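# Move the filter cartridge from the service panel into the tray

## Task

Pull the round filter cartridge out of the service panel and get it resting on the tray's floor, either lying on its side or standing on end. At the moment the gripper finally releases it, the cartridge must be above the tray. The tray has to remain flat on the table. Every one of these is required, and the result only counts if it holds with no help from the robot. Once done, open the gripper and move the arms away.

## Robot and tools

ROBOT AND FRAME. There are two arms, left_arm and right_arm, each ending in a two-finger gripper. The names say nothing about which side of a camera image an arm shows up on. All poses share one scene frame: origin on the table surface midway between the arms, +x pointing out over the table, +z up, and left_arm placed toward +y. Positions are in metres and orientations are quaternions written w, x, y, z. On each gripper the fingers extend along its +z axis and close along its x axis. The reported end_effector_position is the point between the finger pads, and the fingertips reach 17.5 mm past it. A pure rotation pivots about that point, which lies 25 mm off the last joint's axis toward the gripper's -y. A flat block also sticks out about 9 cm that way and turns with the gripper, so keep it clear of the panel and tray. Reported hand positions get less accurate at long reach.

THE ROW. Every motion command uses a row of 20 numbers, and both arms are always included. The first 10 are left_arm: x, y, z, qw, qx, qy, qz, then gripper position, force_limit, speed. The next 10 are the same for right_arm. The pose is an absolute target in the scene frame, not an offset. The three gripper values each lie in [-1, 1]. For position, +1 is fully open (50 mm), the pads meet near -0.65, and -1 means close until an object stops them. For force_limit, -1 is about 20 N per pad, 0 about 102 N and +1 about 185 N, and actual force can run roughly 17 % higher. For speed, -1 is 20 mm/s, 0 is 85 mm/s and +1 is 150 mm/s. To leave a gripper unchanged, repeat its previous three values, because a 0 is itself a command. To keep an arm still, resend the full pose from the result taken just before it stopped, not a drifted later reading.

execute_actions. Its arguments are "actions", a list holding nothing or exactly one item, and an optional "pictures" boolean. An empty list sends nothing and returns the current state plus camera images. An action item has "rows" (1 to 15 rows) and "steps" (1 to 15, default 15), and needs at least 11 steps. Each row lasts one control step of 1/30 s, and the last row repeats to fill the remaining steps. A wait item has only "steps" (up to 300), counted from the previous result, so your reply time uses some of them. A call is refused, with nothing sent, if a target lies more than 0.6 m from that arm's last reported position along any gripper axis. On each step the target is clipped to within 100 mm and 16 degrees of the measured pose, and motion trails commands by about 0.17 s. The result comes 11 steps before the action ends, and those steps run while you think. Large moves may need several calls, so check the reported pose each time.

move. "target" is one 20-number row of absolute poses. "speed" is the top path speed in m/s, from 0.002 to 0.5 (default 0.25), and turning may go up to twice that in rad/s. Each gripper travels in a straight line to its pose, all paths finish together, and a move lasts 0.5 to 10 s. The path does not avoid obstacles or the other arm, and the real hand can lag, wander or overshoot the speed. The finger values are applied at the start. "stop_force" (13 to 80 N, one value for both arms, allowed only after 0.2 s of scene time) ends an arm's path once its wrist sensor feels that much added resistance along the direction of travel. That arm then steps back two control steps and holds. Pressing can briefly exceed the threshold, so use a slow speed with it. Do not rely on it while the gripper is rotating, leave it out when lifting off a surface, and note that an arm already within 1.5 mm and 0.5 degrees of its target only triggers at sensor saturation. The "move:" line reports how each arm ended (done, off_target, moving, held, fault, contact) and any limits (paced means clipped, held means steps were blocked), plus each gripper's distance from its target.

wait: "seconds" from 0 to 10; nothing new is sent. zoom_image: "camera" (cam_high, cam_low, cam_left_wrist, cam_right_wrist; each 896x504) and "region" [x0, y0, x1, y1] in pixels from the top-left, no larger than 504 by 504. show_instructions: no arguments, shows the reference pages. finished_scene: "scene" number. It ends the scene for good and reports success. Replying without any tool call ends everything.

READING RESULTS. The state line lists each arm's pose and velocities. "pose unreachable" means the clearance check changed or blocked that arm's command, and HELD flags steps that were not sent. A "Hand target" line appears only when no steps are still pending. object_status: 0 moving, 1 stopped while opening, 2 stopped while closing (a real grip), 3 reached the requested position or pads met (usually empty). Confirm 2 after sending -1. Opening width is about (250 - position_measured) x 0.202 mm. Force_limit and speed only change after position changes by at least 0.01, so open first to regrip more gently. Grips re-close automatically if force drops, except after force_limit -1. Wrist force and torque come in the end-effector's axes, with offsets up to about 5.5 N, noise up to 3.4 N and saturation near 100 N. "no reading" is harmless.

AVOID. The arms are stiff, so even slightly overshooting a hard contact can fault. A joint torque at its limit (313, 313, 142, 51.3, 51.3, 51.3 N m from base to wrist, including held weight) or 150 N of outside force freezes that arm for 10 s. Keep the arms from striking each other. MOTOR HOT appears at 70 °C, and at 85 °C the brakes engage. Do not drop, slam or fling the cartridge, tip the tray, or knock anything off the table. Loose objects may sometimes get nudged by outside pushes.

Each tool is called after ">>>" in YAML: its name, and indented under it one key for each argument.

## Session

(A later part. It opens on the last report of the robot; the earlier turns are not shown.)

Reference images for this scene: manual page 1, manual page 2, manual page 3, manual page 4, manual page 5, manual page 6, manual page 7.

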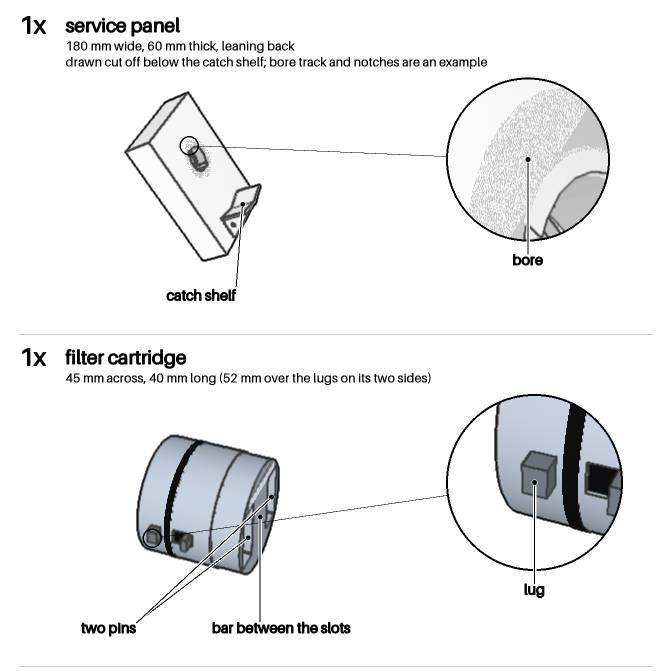

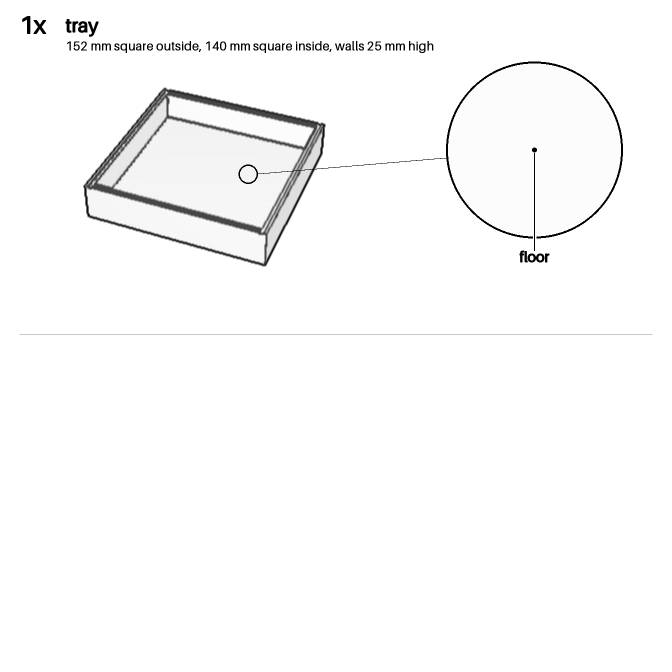

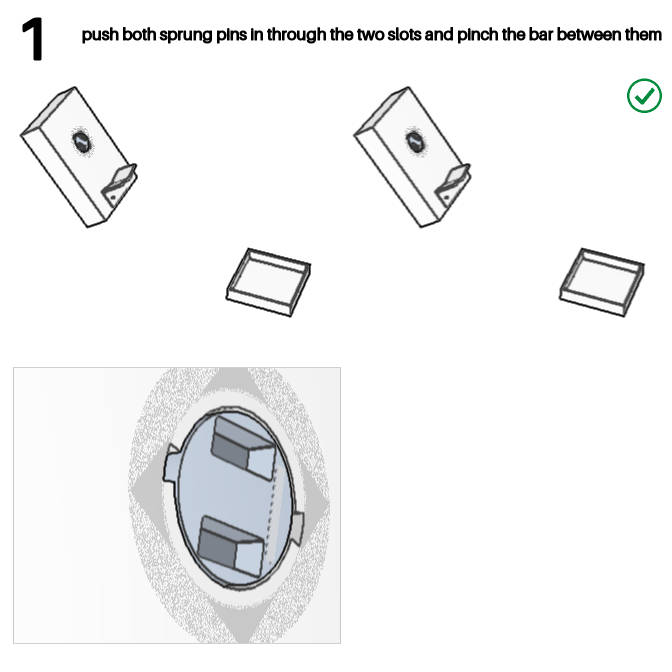

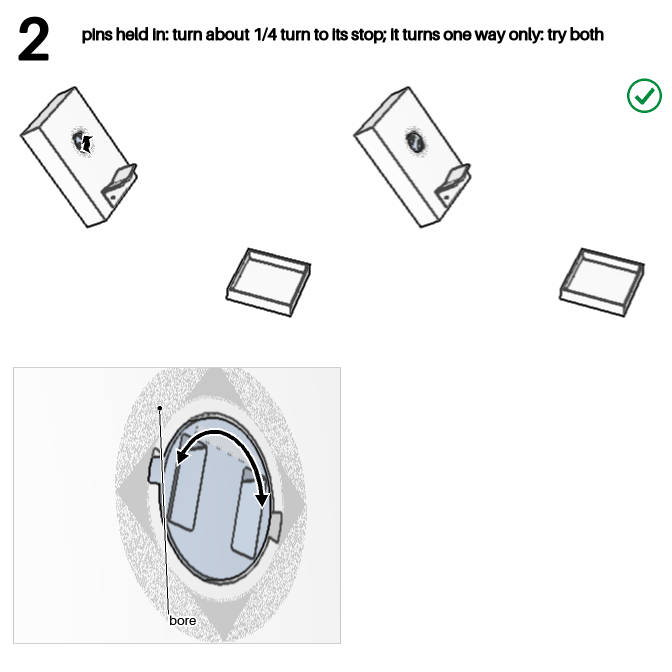

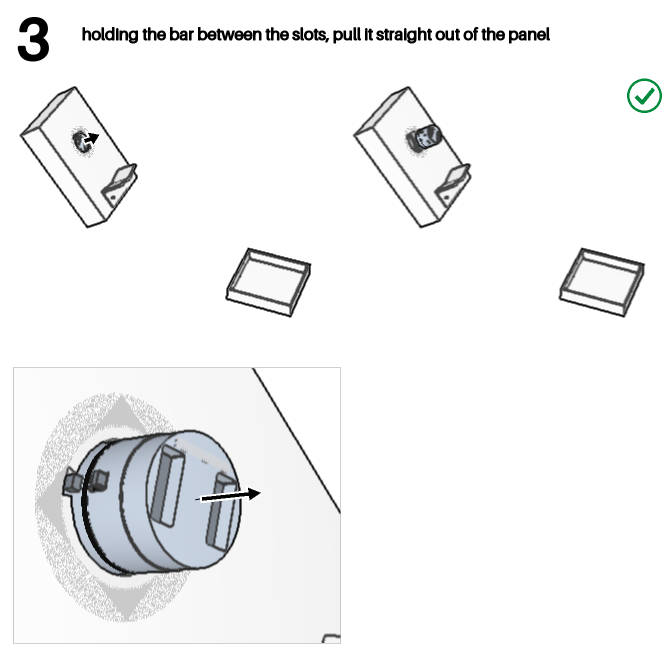

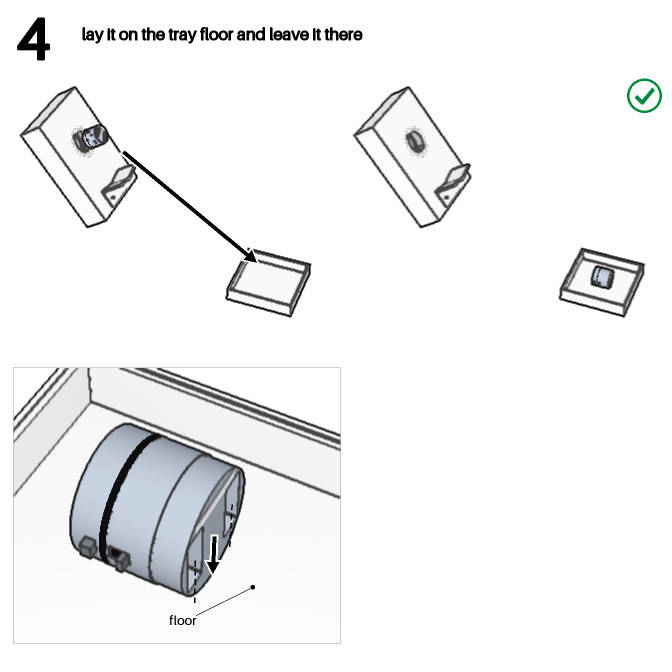

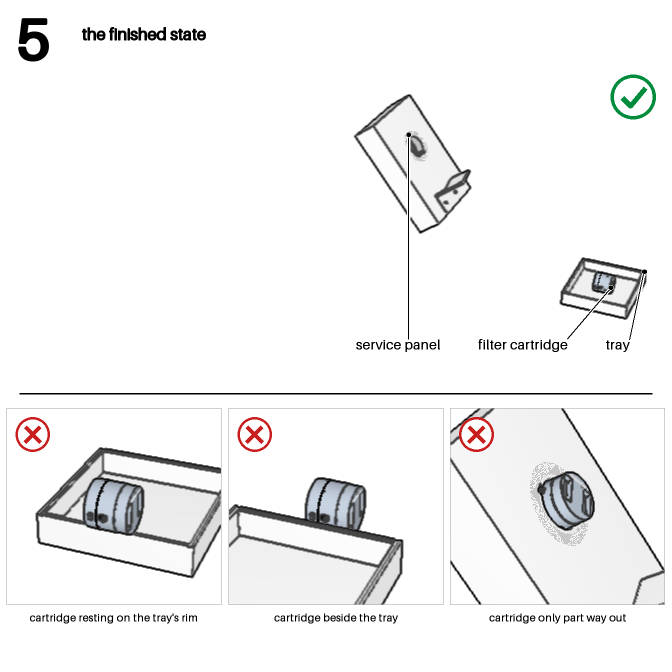

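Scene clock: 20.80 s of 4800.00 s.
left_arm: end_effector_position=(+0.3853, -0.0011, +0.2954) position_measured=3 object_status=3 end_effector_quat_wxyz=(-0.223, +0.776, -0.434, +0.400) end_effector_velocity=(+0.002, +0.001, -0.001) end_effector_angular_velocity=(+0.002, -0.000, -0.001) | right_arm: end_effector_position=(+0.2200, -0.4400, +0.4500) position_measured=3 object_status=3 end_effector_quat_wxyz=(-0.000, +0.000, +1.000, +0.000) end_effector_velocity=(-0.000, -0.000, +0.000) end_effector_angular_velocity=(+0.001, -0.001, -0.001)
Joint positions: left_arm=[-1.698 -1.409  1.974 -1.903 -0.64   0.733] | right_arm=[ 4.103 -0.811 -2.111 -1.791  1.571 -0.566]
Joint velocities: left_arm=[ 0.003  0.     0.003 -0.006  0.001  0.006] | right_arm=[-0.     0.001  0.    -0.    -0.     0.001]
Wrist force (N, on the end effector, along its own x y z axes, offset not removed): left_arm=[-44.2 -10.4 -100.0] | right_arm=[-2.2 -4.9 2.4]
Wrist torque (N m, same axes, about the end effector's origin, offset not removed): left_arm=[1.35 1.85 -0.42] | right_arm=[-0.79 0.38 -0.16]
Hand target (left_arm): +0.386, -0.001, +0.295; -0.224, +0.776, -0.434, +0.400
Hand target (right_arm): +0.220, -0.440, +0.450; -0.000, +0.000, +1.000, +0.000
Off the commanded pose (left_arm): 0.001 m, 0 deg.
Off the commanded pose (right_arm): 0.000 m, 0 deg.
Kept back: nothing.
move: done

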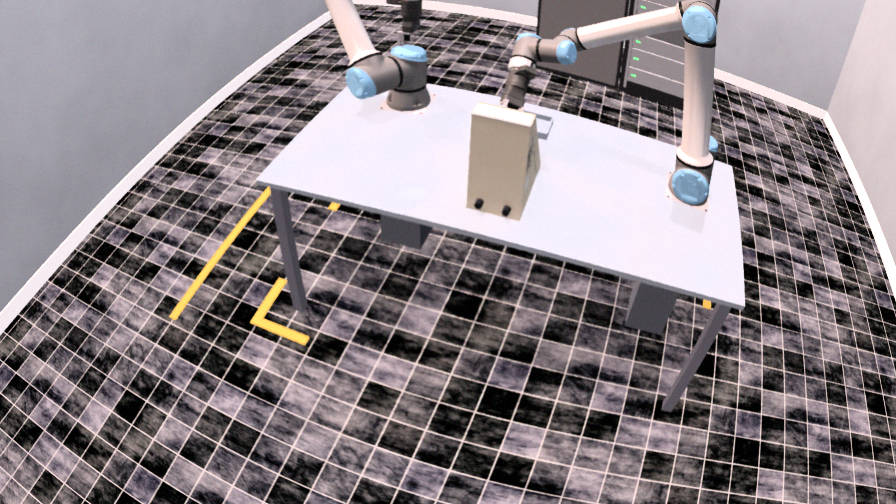

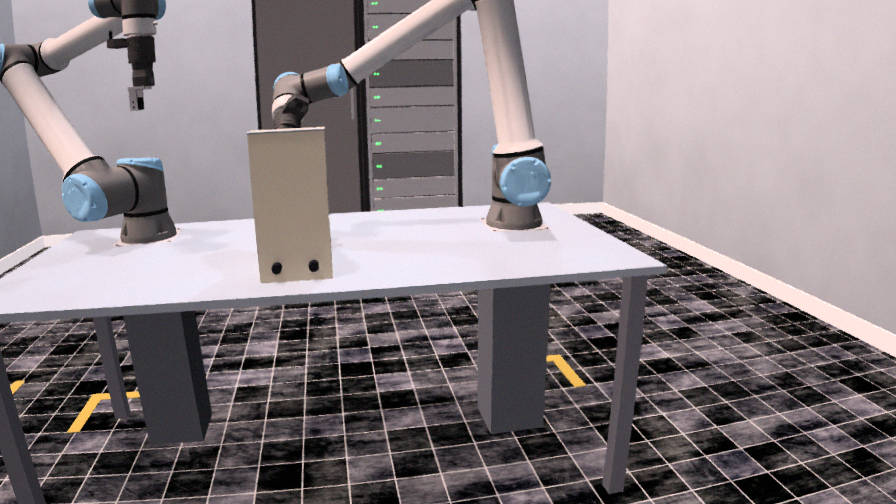

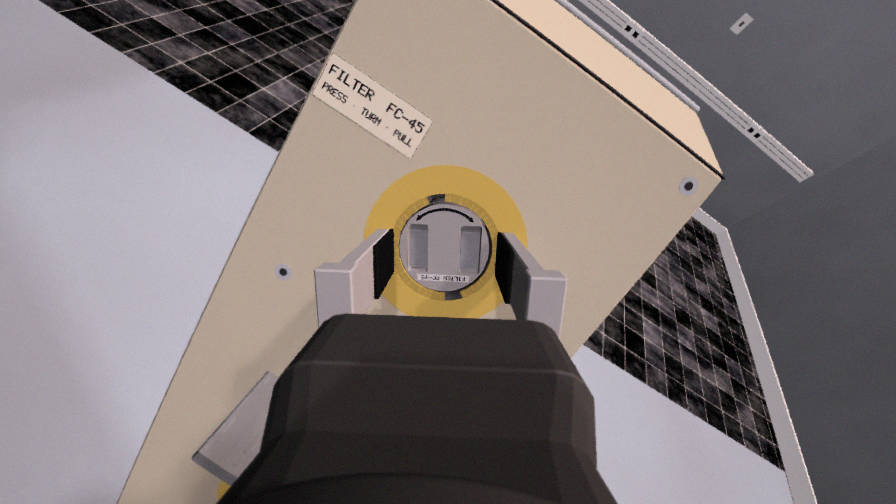

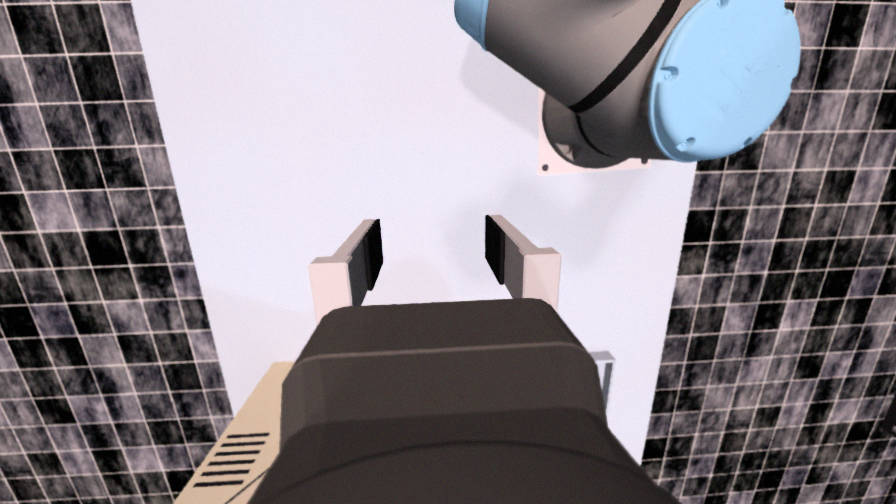

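Contact with the panel face; backing off right away.

>>> move:
  target: [0.3828,-0.0010,0.2970,0.22373,-0.77565,0.43439,-0.39950,1,0,0, 0.22,-0.44,0.45,0,0,1,0,1,0,0]
  speed: 0.02

>>> zoom_image:
  camera: "cam_left_wrist"
  region: [360, 160, 540, 320]

Scene clock: 30.97 s of 4800.00 s.
left_arm: end_effector_position=(+0.3848, -0.0015, +0.2958) position_measured=3 object_status=3 end_effector_quat_wxyz=(-0.223, +0.776, -0.435, +0.400) end_effector_velocity=(-0.000, +0.000, -0.000) end_effector_angular_velocity=(+0.000, -0.001, -0.000) | right_arm: end_effector_position=(+0.2200, -0.4400, +0.4500) position_measured=3 object_status=3 end_effector_quat_wxyz=(-0.000, +0.000, +1.000, +0.000) end_effector_velocity=(-0.000, -0.000, +0.000) end_effector_angular_velocity=(+0.001, -0.001, -0.001)
Joint positions: left_arm=[-1.699 -1.41   1.974 -1.904 -0.64   0.734] | right_arm=[ 4.103 -0.811 -2.111 -1.791  1.571 -0.566]
Joint velocities: left_arm=[-0.     0.     0.001 -0.     0.001 -0.001] | right_arm=[-0.     0.001  0.     0.    -0.     0.001]
Wrist force (N, on the end effector, along its own x y z axes, offset not removed): left_arm=[-9.5 -7.6 -31.8] | right_arm=[-4.3 2.4 0.6]
Wrist torque (N m, same axes, about the end effector's origin, offset not removed): left_arm=[0.00 0.38 -0.14] | right_arm=[0.53 0.81 -0.13]
Hand target (left_arm): +0.385, -0.001, +0.296; -0.223, +0.776, -0.435, +0.400
Hand target (right_arm): +0.220, -0.440, +0.450; -0.000, -0.000, +1.000, +0.000
Off the commanded pose (left_arm): 0.002 m, 0 deg.
Off the commanded pose (right_arm): 0.000 m, 0 deg.
FORCE FAULT: contact force on the left arm reached its limit, and that arm stopped for 10 seconds. The contact can be on any part of that arm, not only on its tool. That arm ran no command of this call. That arm holds still and accepts commands again. Move the arm away from the contact; if what it grips holds it there, let go first. Pushing or pulling that hard again can fault the arm again.
Kept back: nothing.
The stop of the left arm began at step 5 of this call (marked STOPPED below). From that step on that arm followed nothing that you had sent. Nothing is kept back now.
Steps of this call (steps 1 to 12: nothing new was sent). Readings (end_effector_position | what the end effector reports):
1: left_arm (+0.3853, -0.0011, +0.2953) | right_arm (+0.2200, -0.4400, +0.4500) | left_arm position_measured=3 object_status=3 | right_arm position_measured=3 object_status=3
2: left_arm (+0.3854, -0.0011, +0.2953) | right_arm (+0.2200, -0.4400, +0.4500) | left_arm position_measured=3 object_status=3 | right_arm position_measured=3 object_status=3
4: left_arm (+0.3853, -0.0012, +0.2954) | right_arm (+0.2200, -0.4400, +0.4500) | left_arm position_measured=3 object_status=3 | right_arm position_measured=3 object_status=3
5: left_arm (+0.3851, -0.0013, +0.2955) | right_arm (+0.2200, -0.4400, +0.4500) | left_arm position_measured=3 object_status=3 | right_arm position_measured=3 object_status=3 STOPPED (the left arm)
8: left_arm (+0.3849, -0.0014, +0.2957) | right_arm (+0.2200, -0.4400, +0.4500) | left_arm position_measured=3 object_status=3 | right_arm position_measured=3 object_status=3
12: the state above
move: fault (left_arm)

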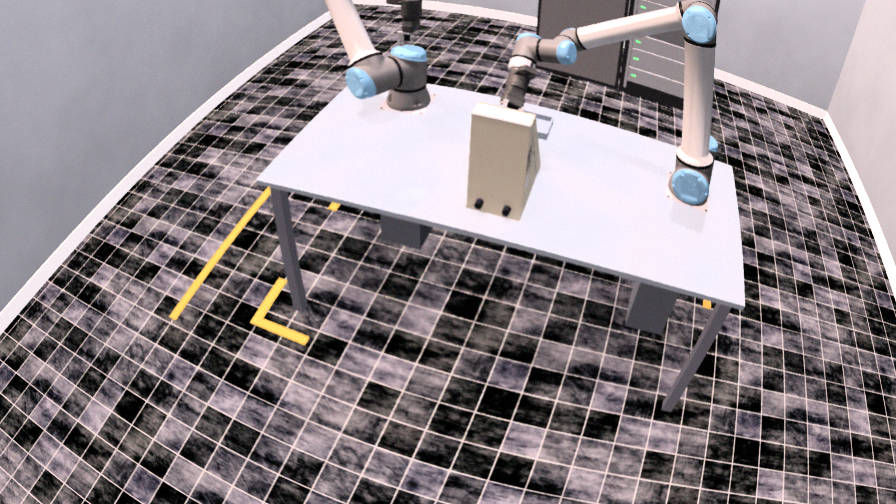

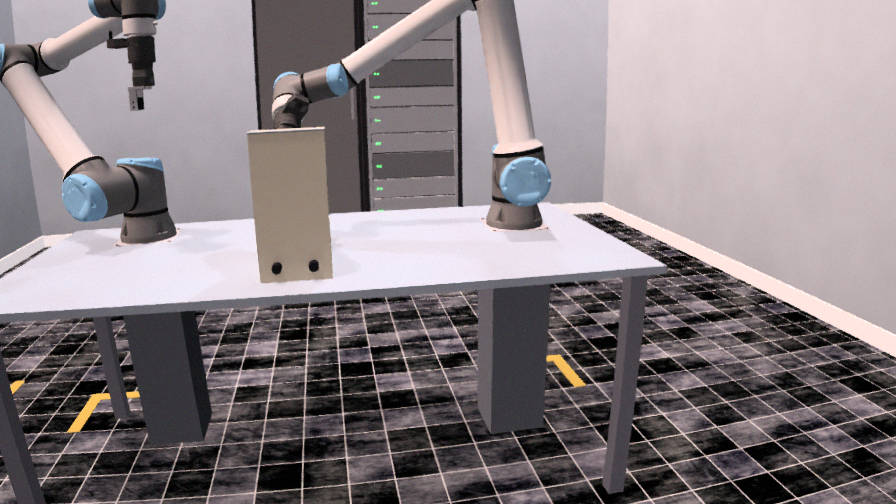

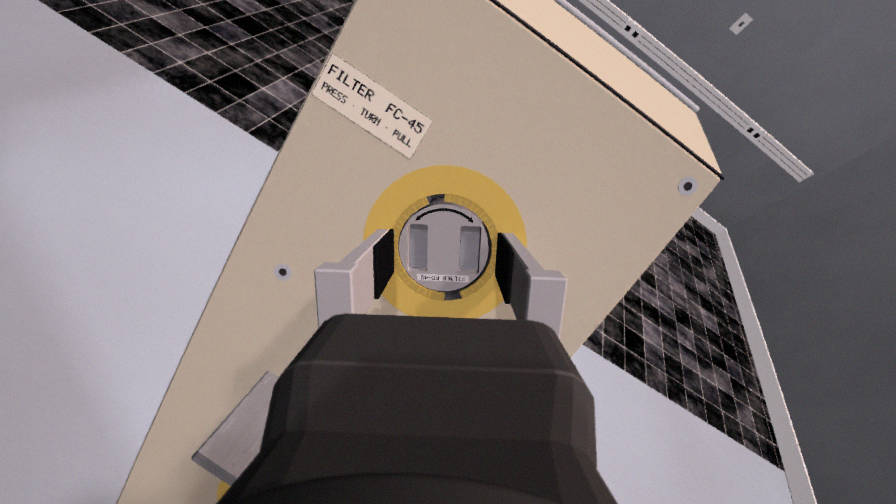

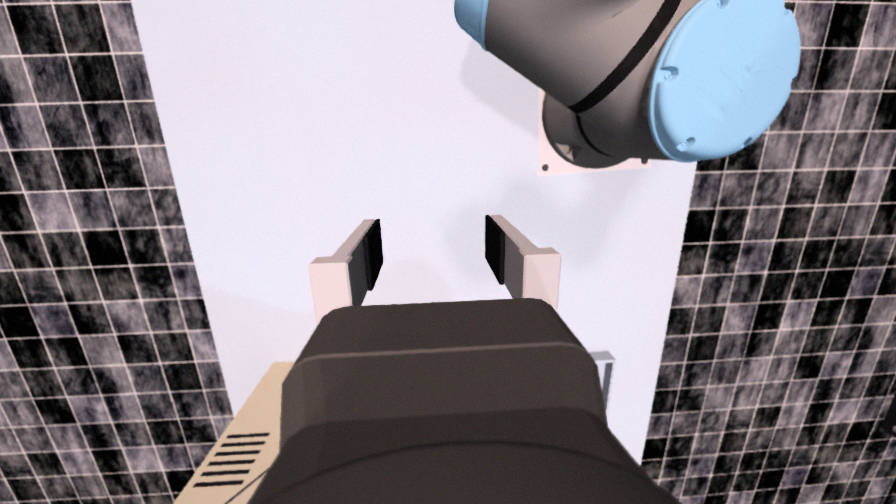

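Region (360, 160, 540, 320) of cam_left_wrist's 896x504 image, scaled by 2.800, with more detail than that image has.

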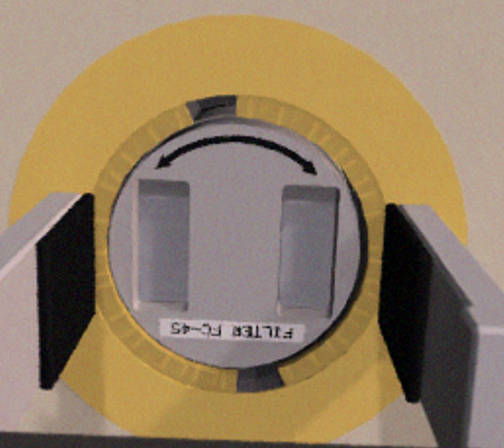

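>>> move:
  target: [0.3824,-0.0013,0.2975,0.22373,-0.77565,0.43439,-0.39950,1,0,0, 0.22,-0.44,0.45,0,0,1,0,1,0,0]
  speed: 0.02

>>> zoom_image:
  camera: "cam_left_wrist"
  region: [360, 160, 540, 320]

Scene clock: 32.10 s of 4800.00 s.
left_arm: end_effector_position=(+0.3825, -0.0013, +0.2974) position_measured=3 object_status=3 end_effector_quat_wxyz=(-0.224, +0.776, -0.434, +0.400) end_effector_velocity=(-0.001, +0.000, +0.002) end_effector_angular_velocity=(+0.000, +0.001, -0.000) | right_arm: end_effector_position=(+0.2200, -0.4400, +0.4500) position_measured=3 object_status=3 end_effector_quat_wxyz=(-0.000, +0.000, +1.000, +0.000) end_effector_velocity=(+0.000, +0.000, -0.000) end_effector_angular_velocity=(-0.001, +0.001, +0.001)
Joint positions: left_arm=[-1.702 -1.412  1.971 -1.892 -0.64   0.727] | right_arm=[ 4.103 -0.811 -2.111 -1.791  1.571 -0.566]
Joint velocities: left_arm=[-0.001 -0.002 -0.002  0.006 -0.001 -0.002] | right_arm=[ 0.    -0.001 -0.    -0.     0.    -0.001]
Wrist force (N, on the end effector, along its own x y z axes, offset not removed): left_arm=[-1.1 -1.5 -5.6] | right_arm=[-3.8 1.6 -2.9]
Wrist torque (N m, same axes, about the end effector's origin, offset not removed): left_arm=[-0.35 0.18 0.27] | right_arm=[0.15 0.90 -0.30]
Hand target (left_arm): +0.382, -0.001, +0.298; -0.224, +0.776, -0.434, +0.400
Hand target (right_arm): +0.220, -0.440, +0.450; -0.000, -0.000, +1.000, +0.000
Off the commanded pose (left_arm): 0.000 m, 0 deg.
Off the commanded pose (right_arm): 0.000 m, 0 deg.
Kept back: nothing.
move: done

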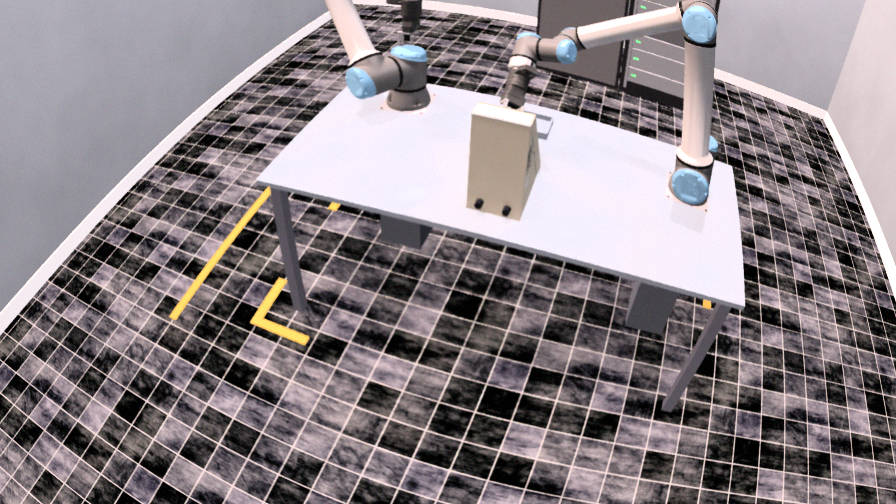

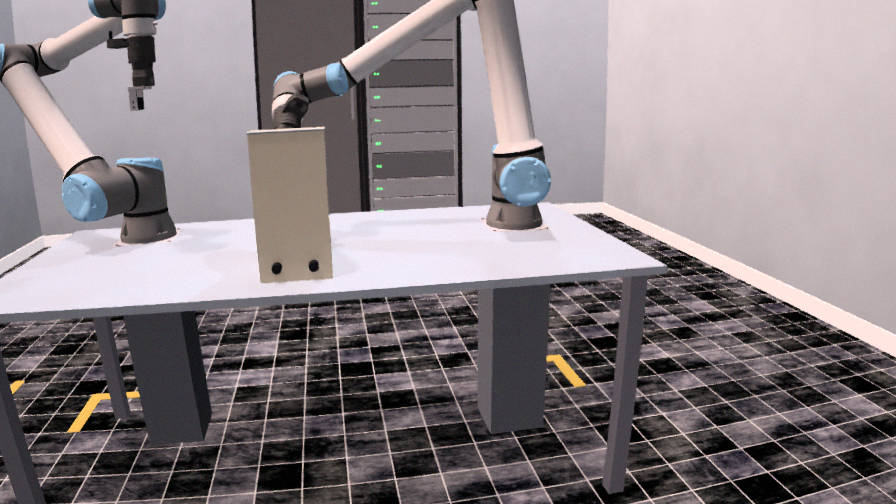

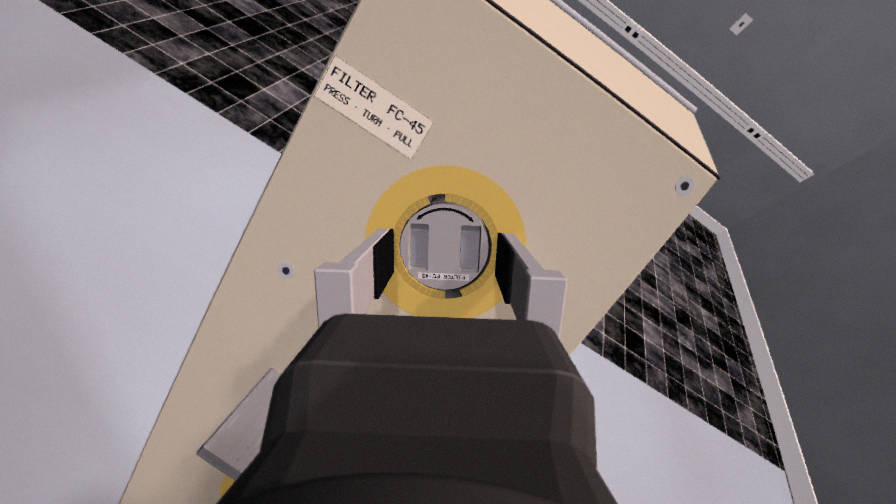

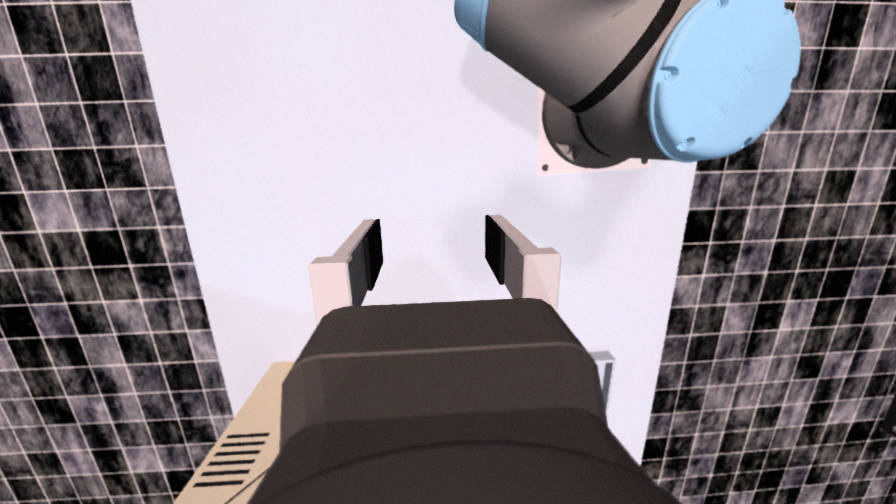

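Region (360, 160, 540, 320) of cam_left_wrist's 896x504 image, scaled by 2.800, with more detail than that image has.

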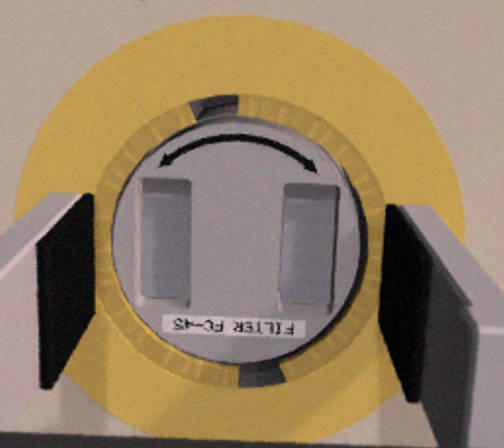

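>>> move:
  target: [0.3836,-0.0007,0.2963,0.22633,-0.77316,0.43476,-0.40249,-0.04,0,0, 0.22,-0.44,0.45,0,0,1,0,1,0,0]
  speed: 0.006

>>> zoom_image:
  camera: "cam_left_wrist"
  region: [380, 180, 510, 300]

Scene clock: 38.13 s of 4800.00 s.
left_arm: end_effector_position=(+0.3836, -0.0007, +0.2963) position_measured=159 object_status=3 end_effector_quat_wxyz=(-0.226, +0.773, -0.435, +0.402) end_effector_velocity=(-0.000, +0.001, -0.002) end_effector_angular_velocity=(+0.003, +0.000, -0.001) | right_arm: end_effector_position=(+0.2200, -0.4400, +0.4500) position_measured=3 object_status=3 end_effector_quat_wxyz=(-0.000, -0.000, +1.000, +0.000) end_effector_velocity=(+0.000, -0.000, +0.000) end_effector_angular_velocity=(+0.001, -0.001, -0.000)
Joint positions: left_arm=[-1.702 -1.41   1.975 -1.892 -0.633  0.726] | right_arm=[ 4.103 -0.811 -2.111 -1.791  1.571 -0.566]
Joint velocities: left_arm=[-0.001  0.001  0.002 -0.001 -0.     0.001] | right_arm=[-0.     0.001 -0.     0.001 -0.    -0.   ]
Wrist force (N, on the end effector, along its own x y z axes, offset not removed): left_arm=[0.1 -1.3 -4.0] | right_arm=[-7.0 3.4 -3.7]
Wrist torque (N m, same axes, about the end effector's origin, offset not removed): left_arm=[-0.43 -0.07 0.36] | right_arm=[0.58 1.51 -0.11]
Hand target (left_arm): +0.384, -0.001, +0.296; -0.226, +0.773, -0.435, +0.402
Hand target (right_arm): +0.220, -0.440, +0.450; -0.000, +0.000, +1.000, +0.000
Off the commanded pose (left_arm): 0.000 m, 0 deg.
Off the commanded pose (right_arm): 0.000 m, 0 deg.
Kept back: nothing.
After step 90, 2.03 s passed at rest.
move: done

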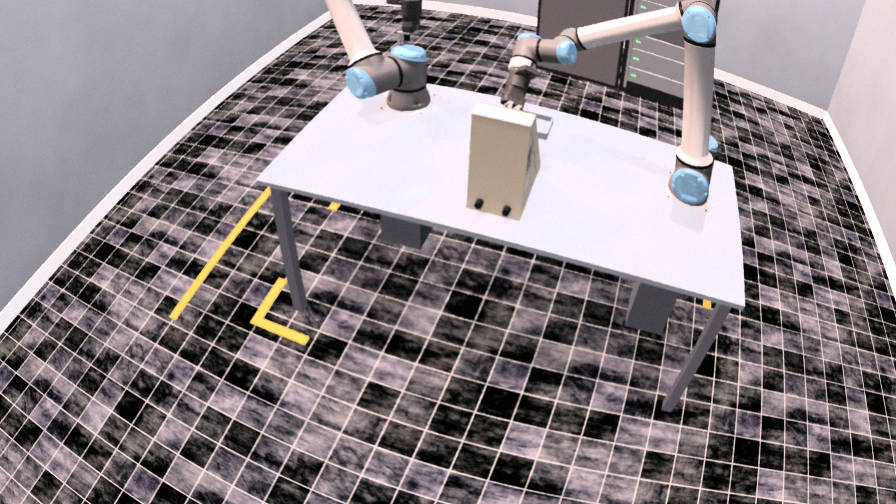

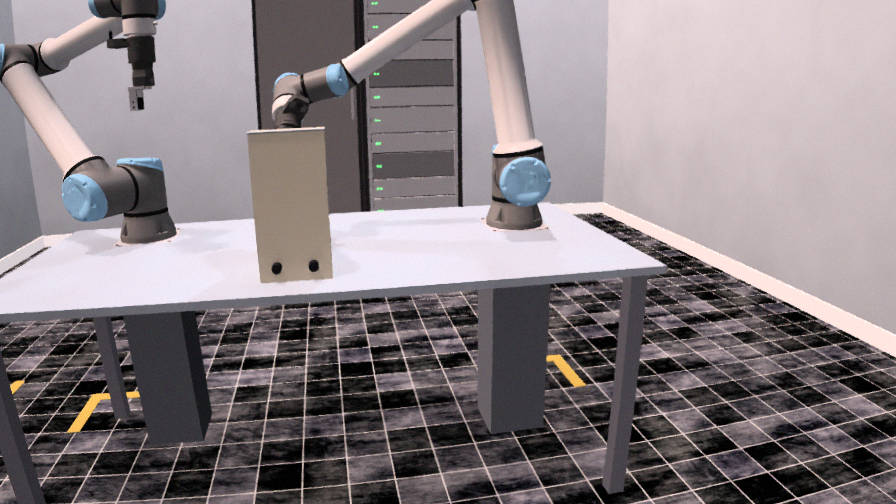

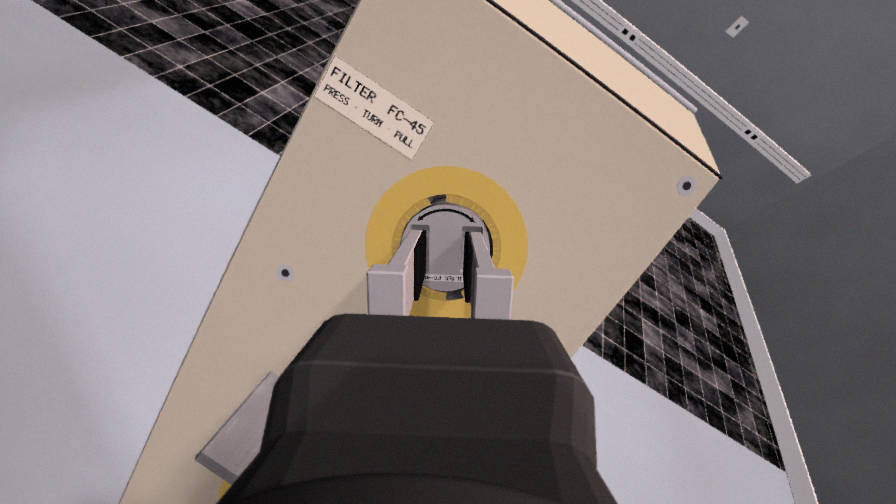

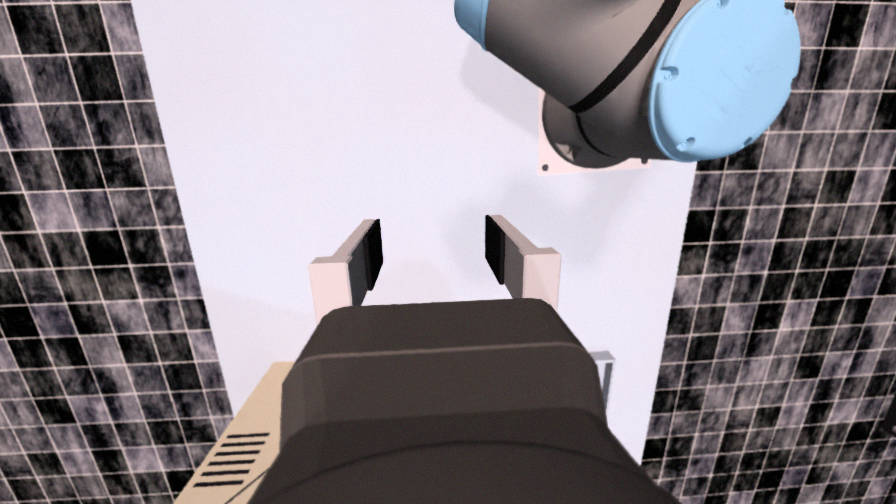

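Region (380, 180, 510, 300) of cam_left_wrist's 896x504 image, scaled by 3.877, with more detail than that image has; it fills the top 465 rows of this view, and the rest is white.

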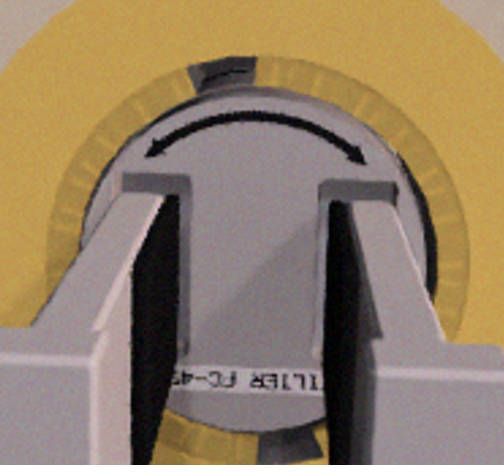

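>>> move:
  target: [0.3983,-0.0007,0.2860,0.22633,-0.77316,0.43476,-0.40249,-0.04,0,0, 0.22,-0.44,0.45,0,0,1,0,1,0,0]
  speed: 0.004
  stop_force: 18

Scene clock: 39.50 s of 4800.00 s.
left_arm: end_effector_position=(+0.3855, -0.0008, +0.2949) position_measured=159 object_status=3 end_effector_quat_wxyz=(-0.226, +0.773, -0.435, +0.403) end_effector_velocity=(-0.001, +0.000, +0.000) end_effector_angular_velocity=(+0.001, -0.000, +0.000) | right_arm: end_effector_position=(+0.2200, -0.4400, +0.4500) position_measured=3 object_status=3 end_effector_quat_wxyz=(-0.000, +0.000, +1.000, +0.000) end_effector_velocity=(+0.000, +0.000, -0.000) end_effector_angular_velocity=(-0.001, +0.001, +0.000)
Joint positions: left_arm=[-1.7   -1.408  1.976 -1.9   -0.632  0.731] | right_arm=[ 4.103 -0.811 -2.111 -1.791  1.571 -0.566]
Joint velocities: left_arm=[-0.001  0.    -0.001  0.004 -0.    -0.002] | right_arm=[ 0.    -0.001 -0.    -0.     0.    -0.   ]
Wrist force (N, on the end effector, along its own x y z axes, offset not removed): left_arm=[-3.5 3.5 -38.6] | right_arm=[-0.5 4.5 5.9]
Wrist torque (N m, same axes, about the end effector's origin, offset not removed): left_arm=[-1.27 0.52 0.39] | right_arm=[1.08 0.43 -0.33]
Hand target (left_arm): +0.385, -0.001, +0.295; -0.226, +0.773, -0.435, +0.403
Hand target (right_arm): +0.220, -0.440, +0.450; -0.000, -0.000, +1.000, +0.000
Off the commanded pose (left_arm): 0.016 m, 0 deg.
Off the commanded pose (right_arm): 0.000 m, 0 deg.
Kept back: nothing.
move: contact (left_arm)

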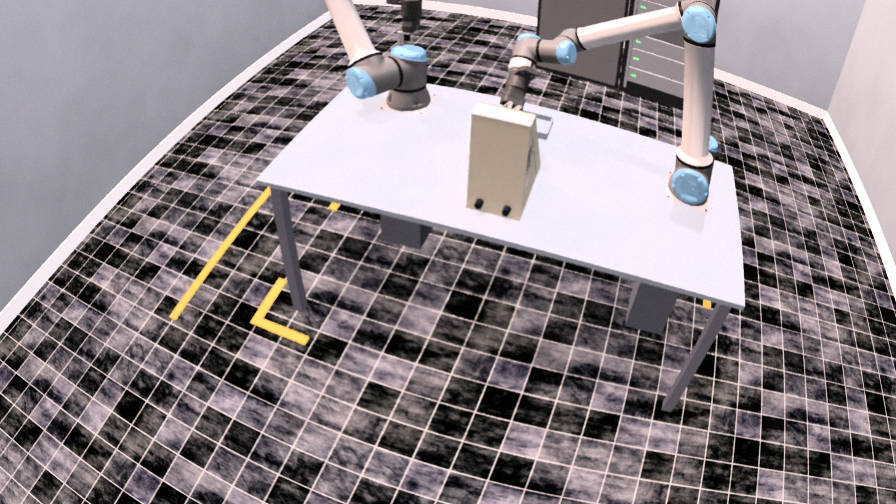

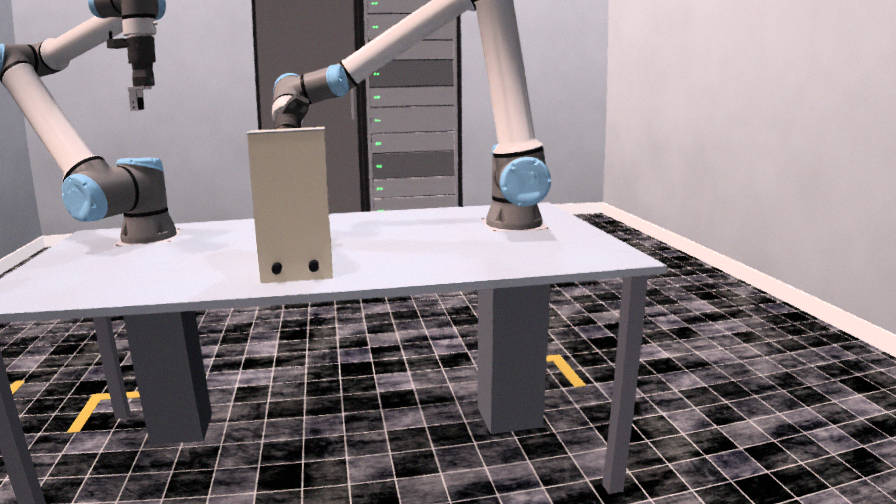

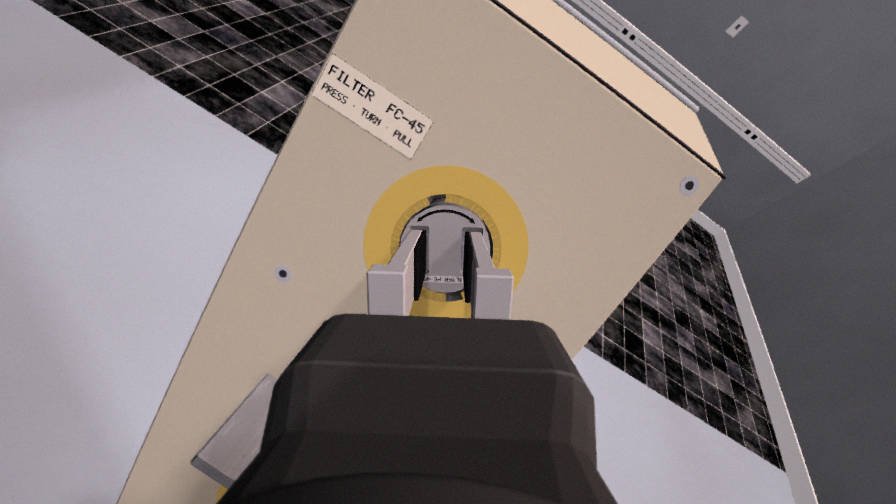

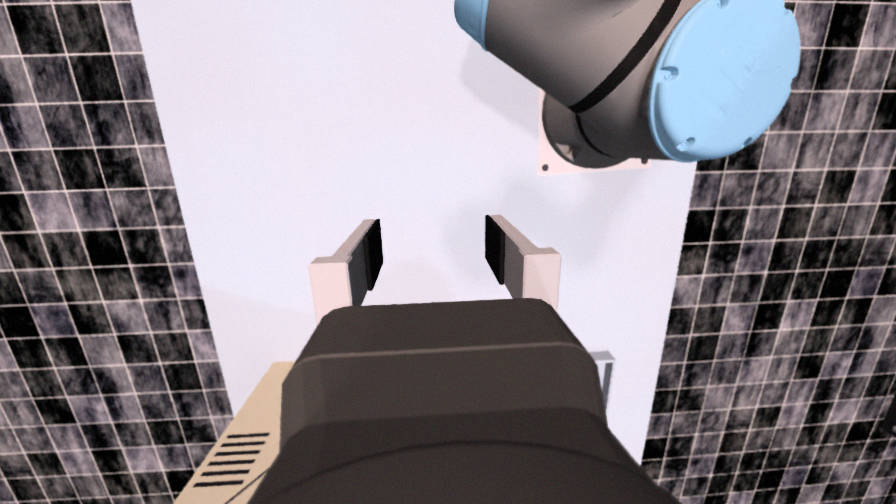

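>>> zoom_image:
  camera: "cam_left_wrist"
  region: [380, 180, 510, 300]

Region (380, 180, 510, 300) of cam_left_wrist's 896x504 image, scaled by 3.877, with more detail than that image has; it fills the top 465 rows of this view, and the rest is white.

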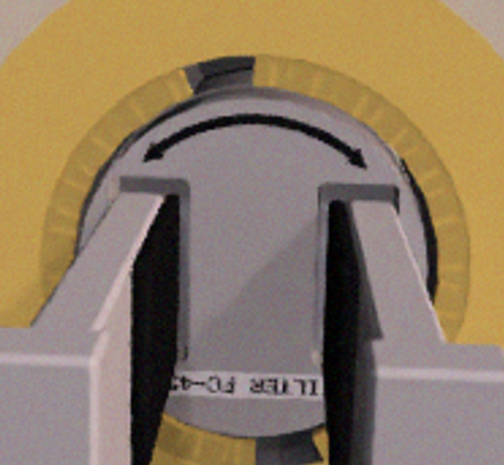

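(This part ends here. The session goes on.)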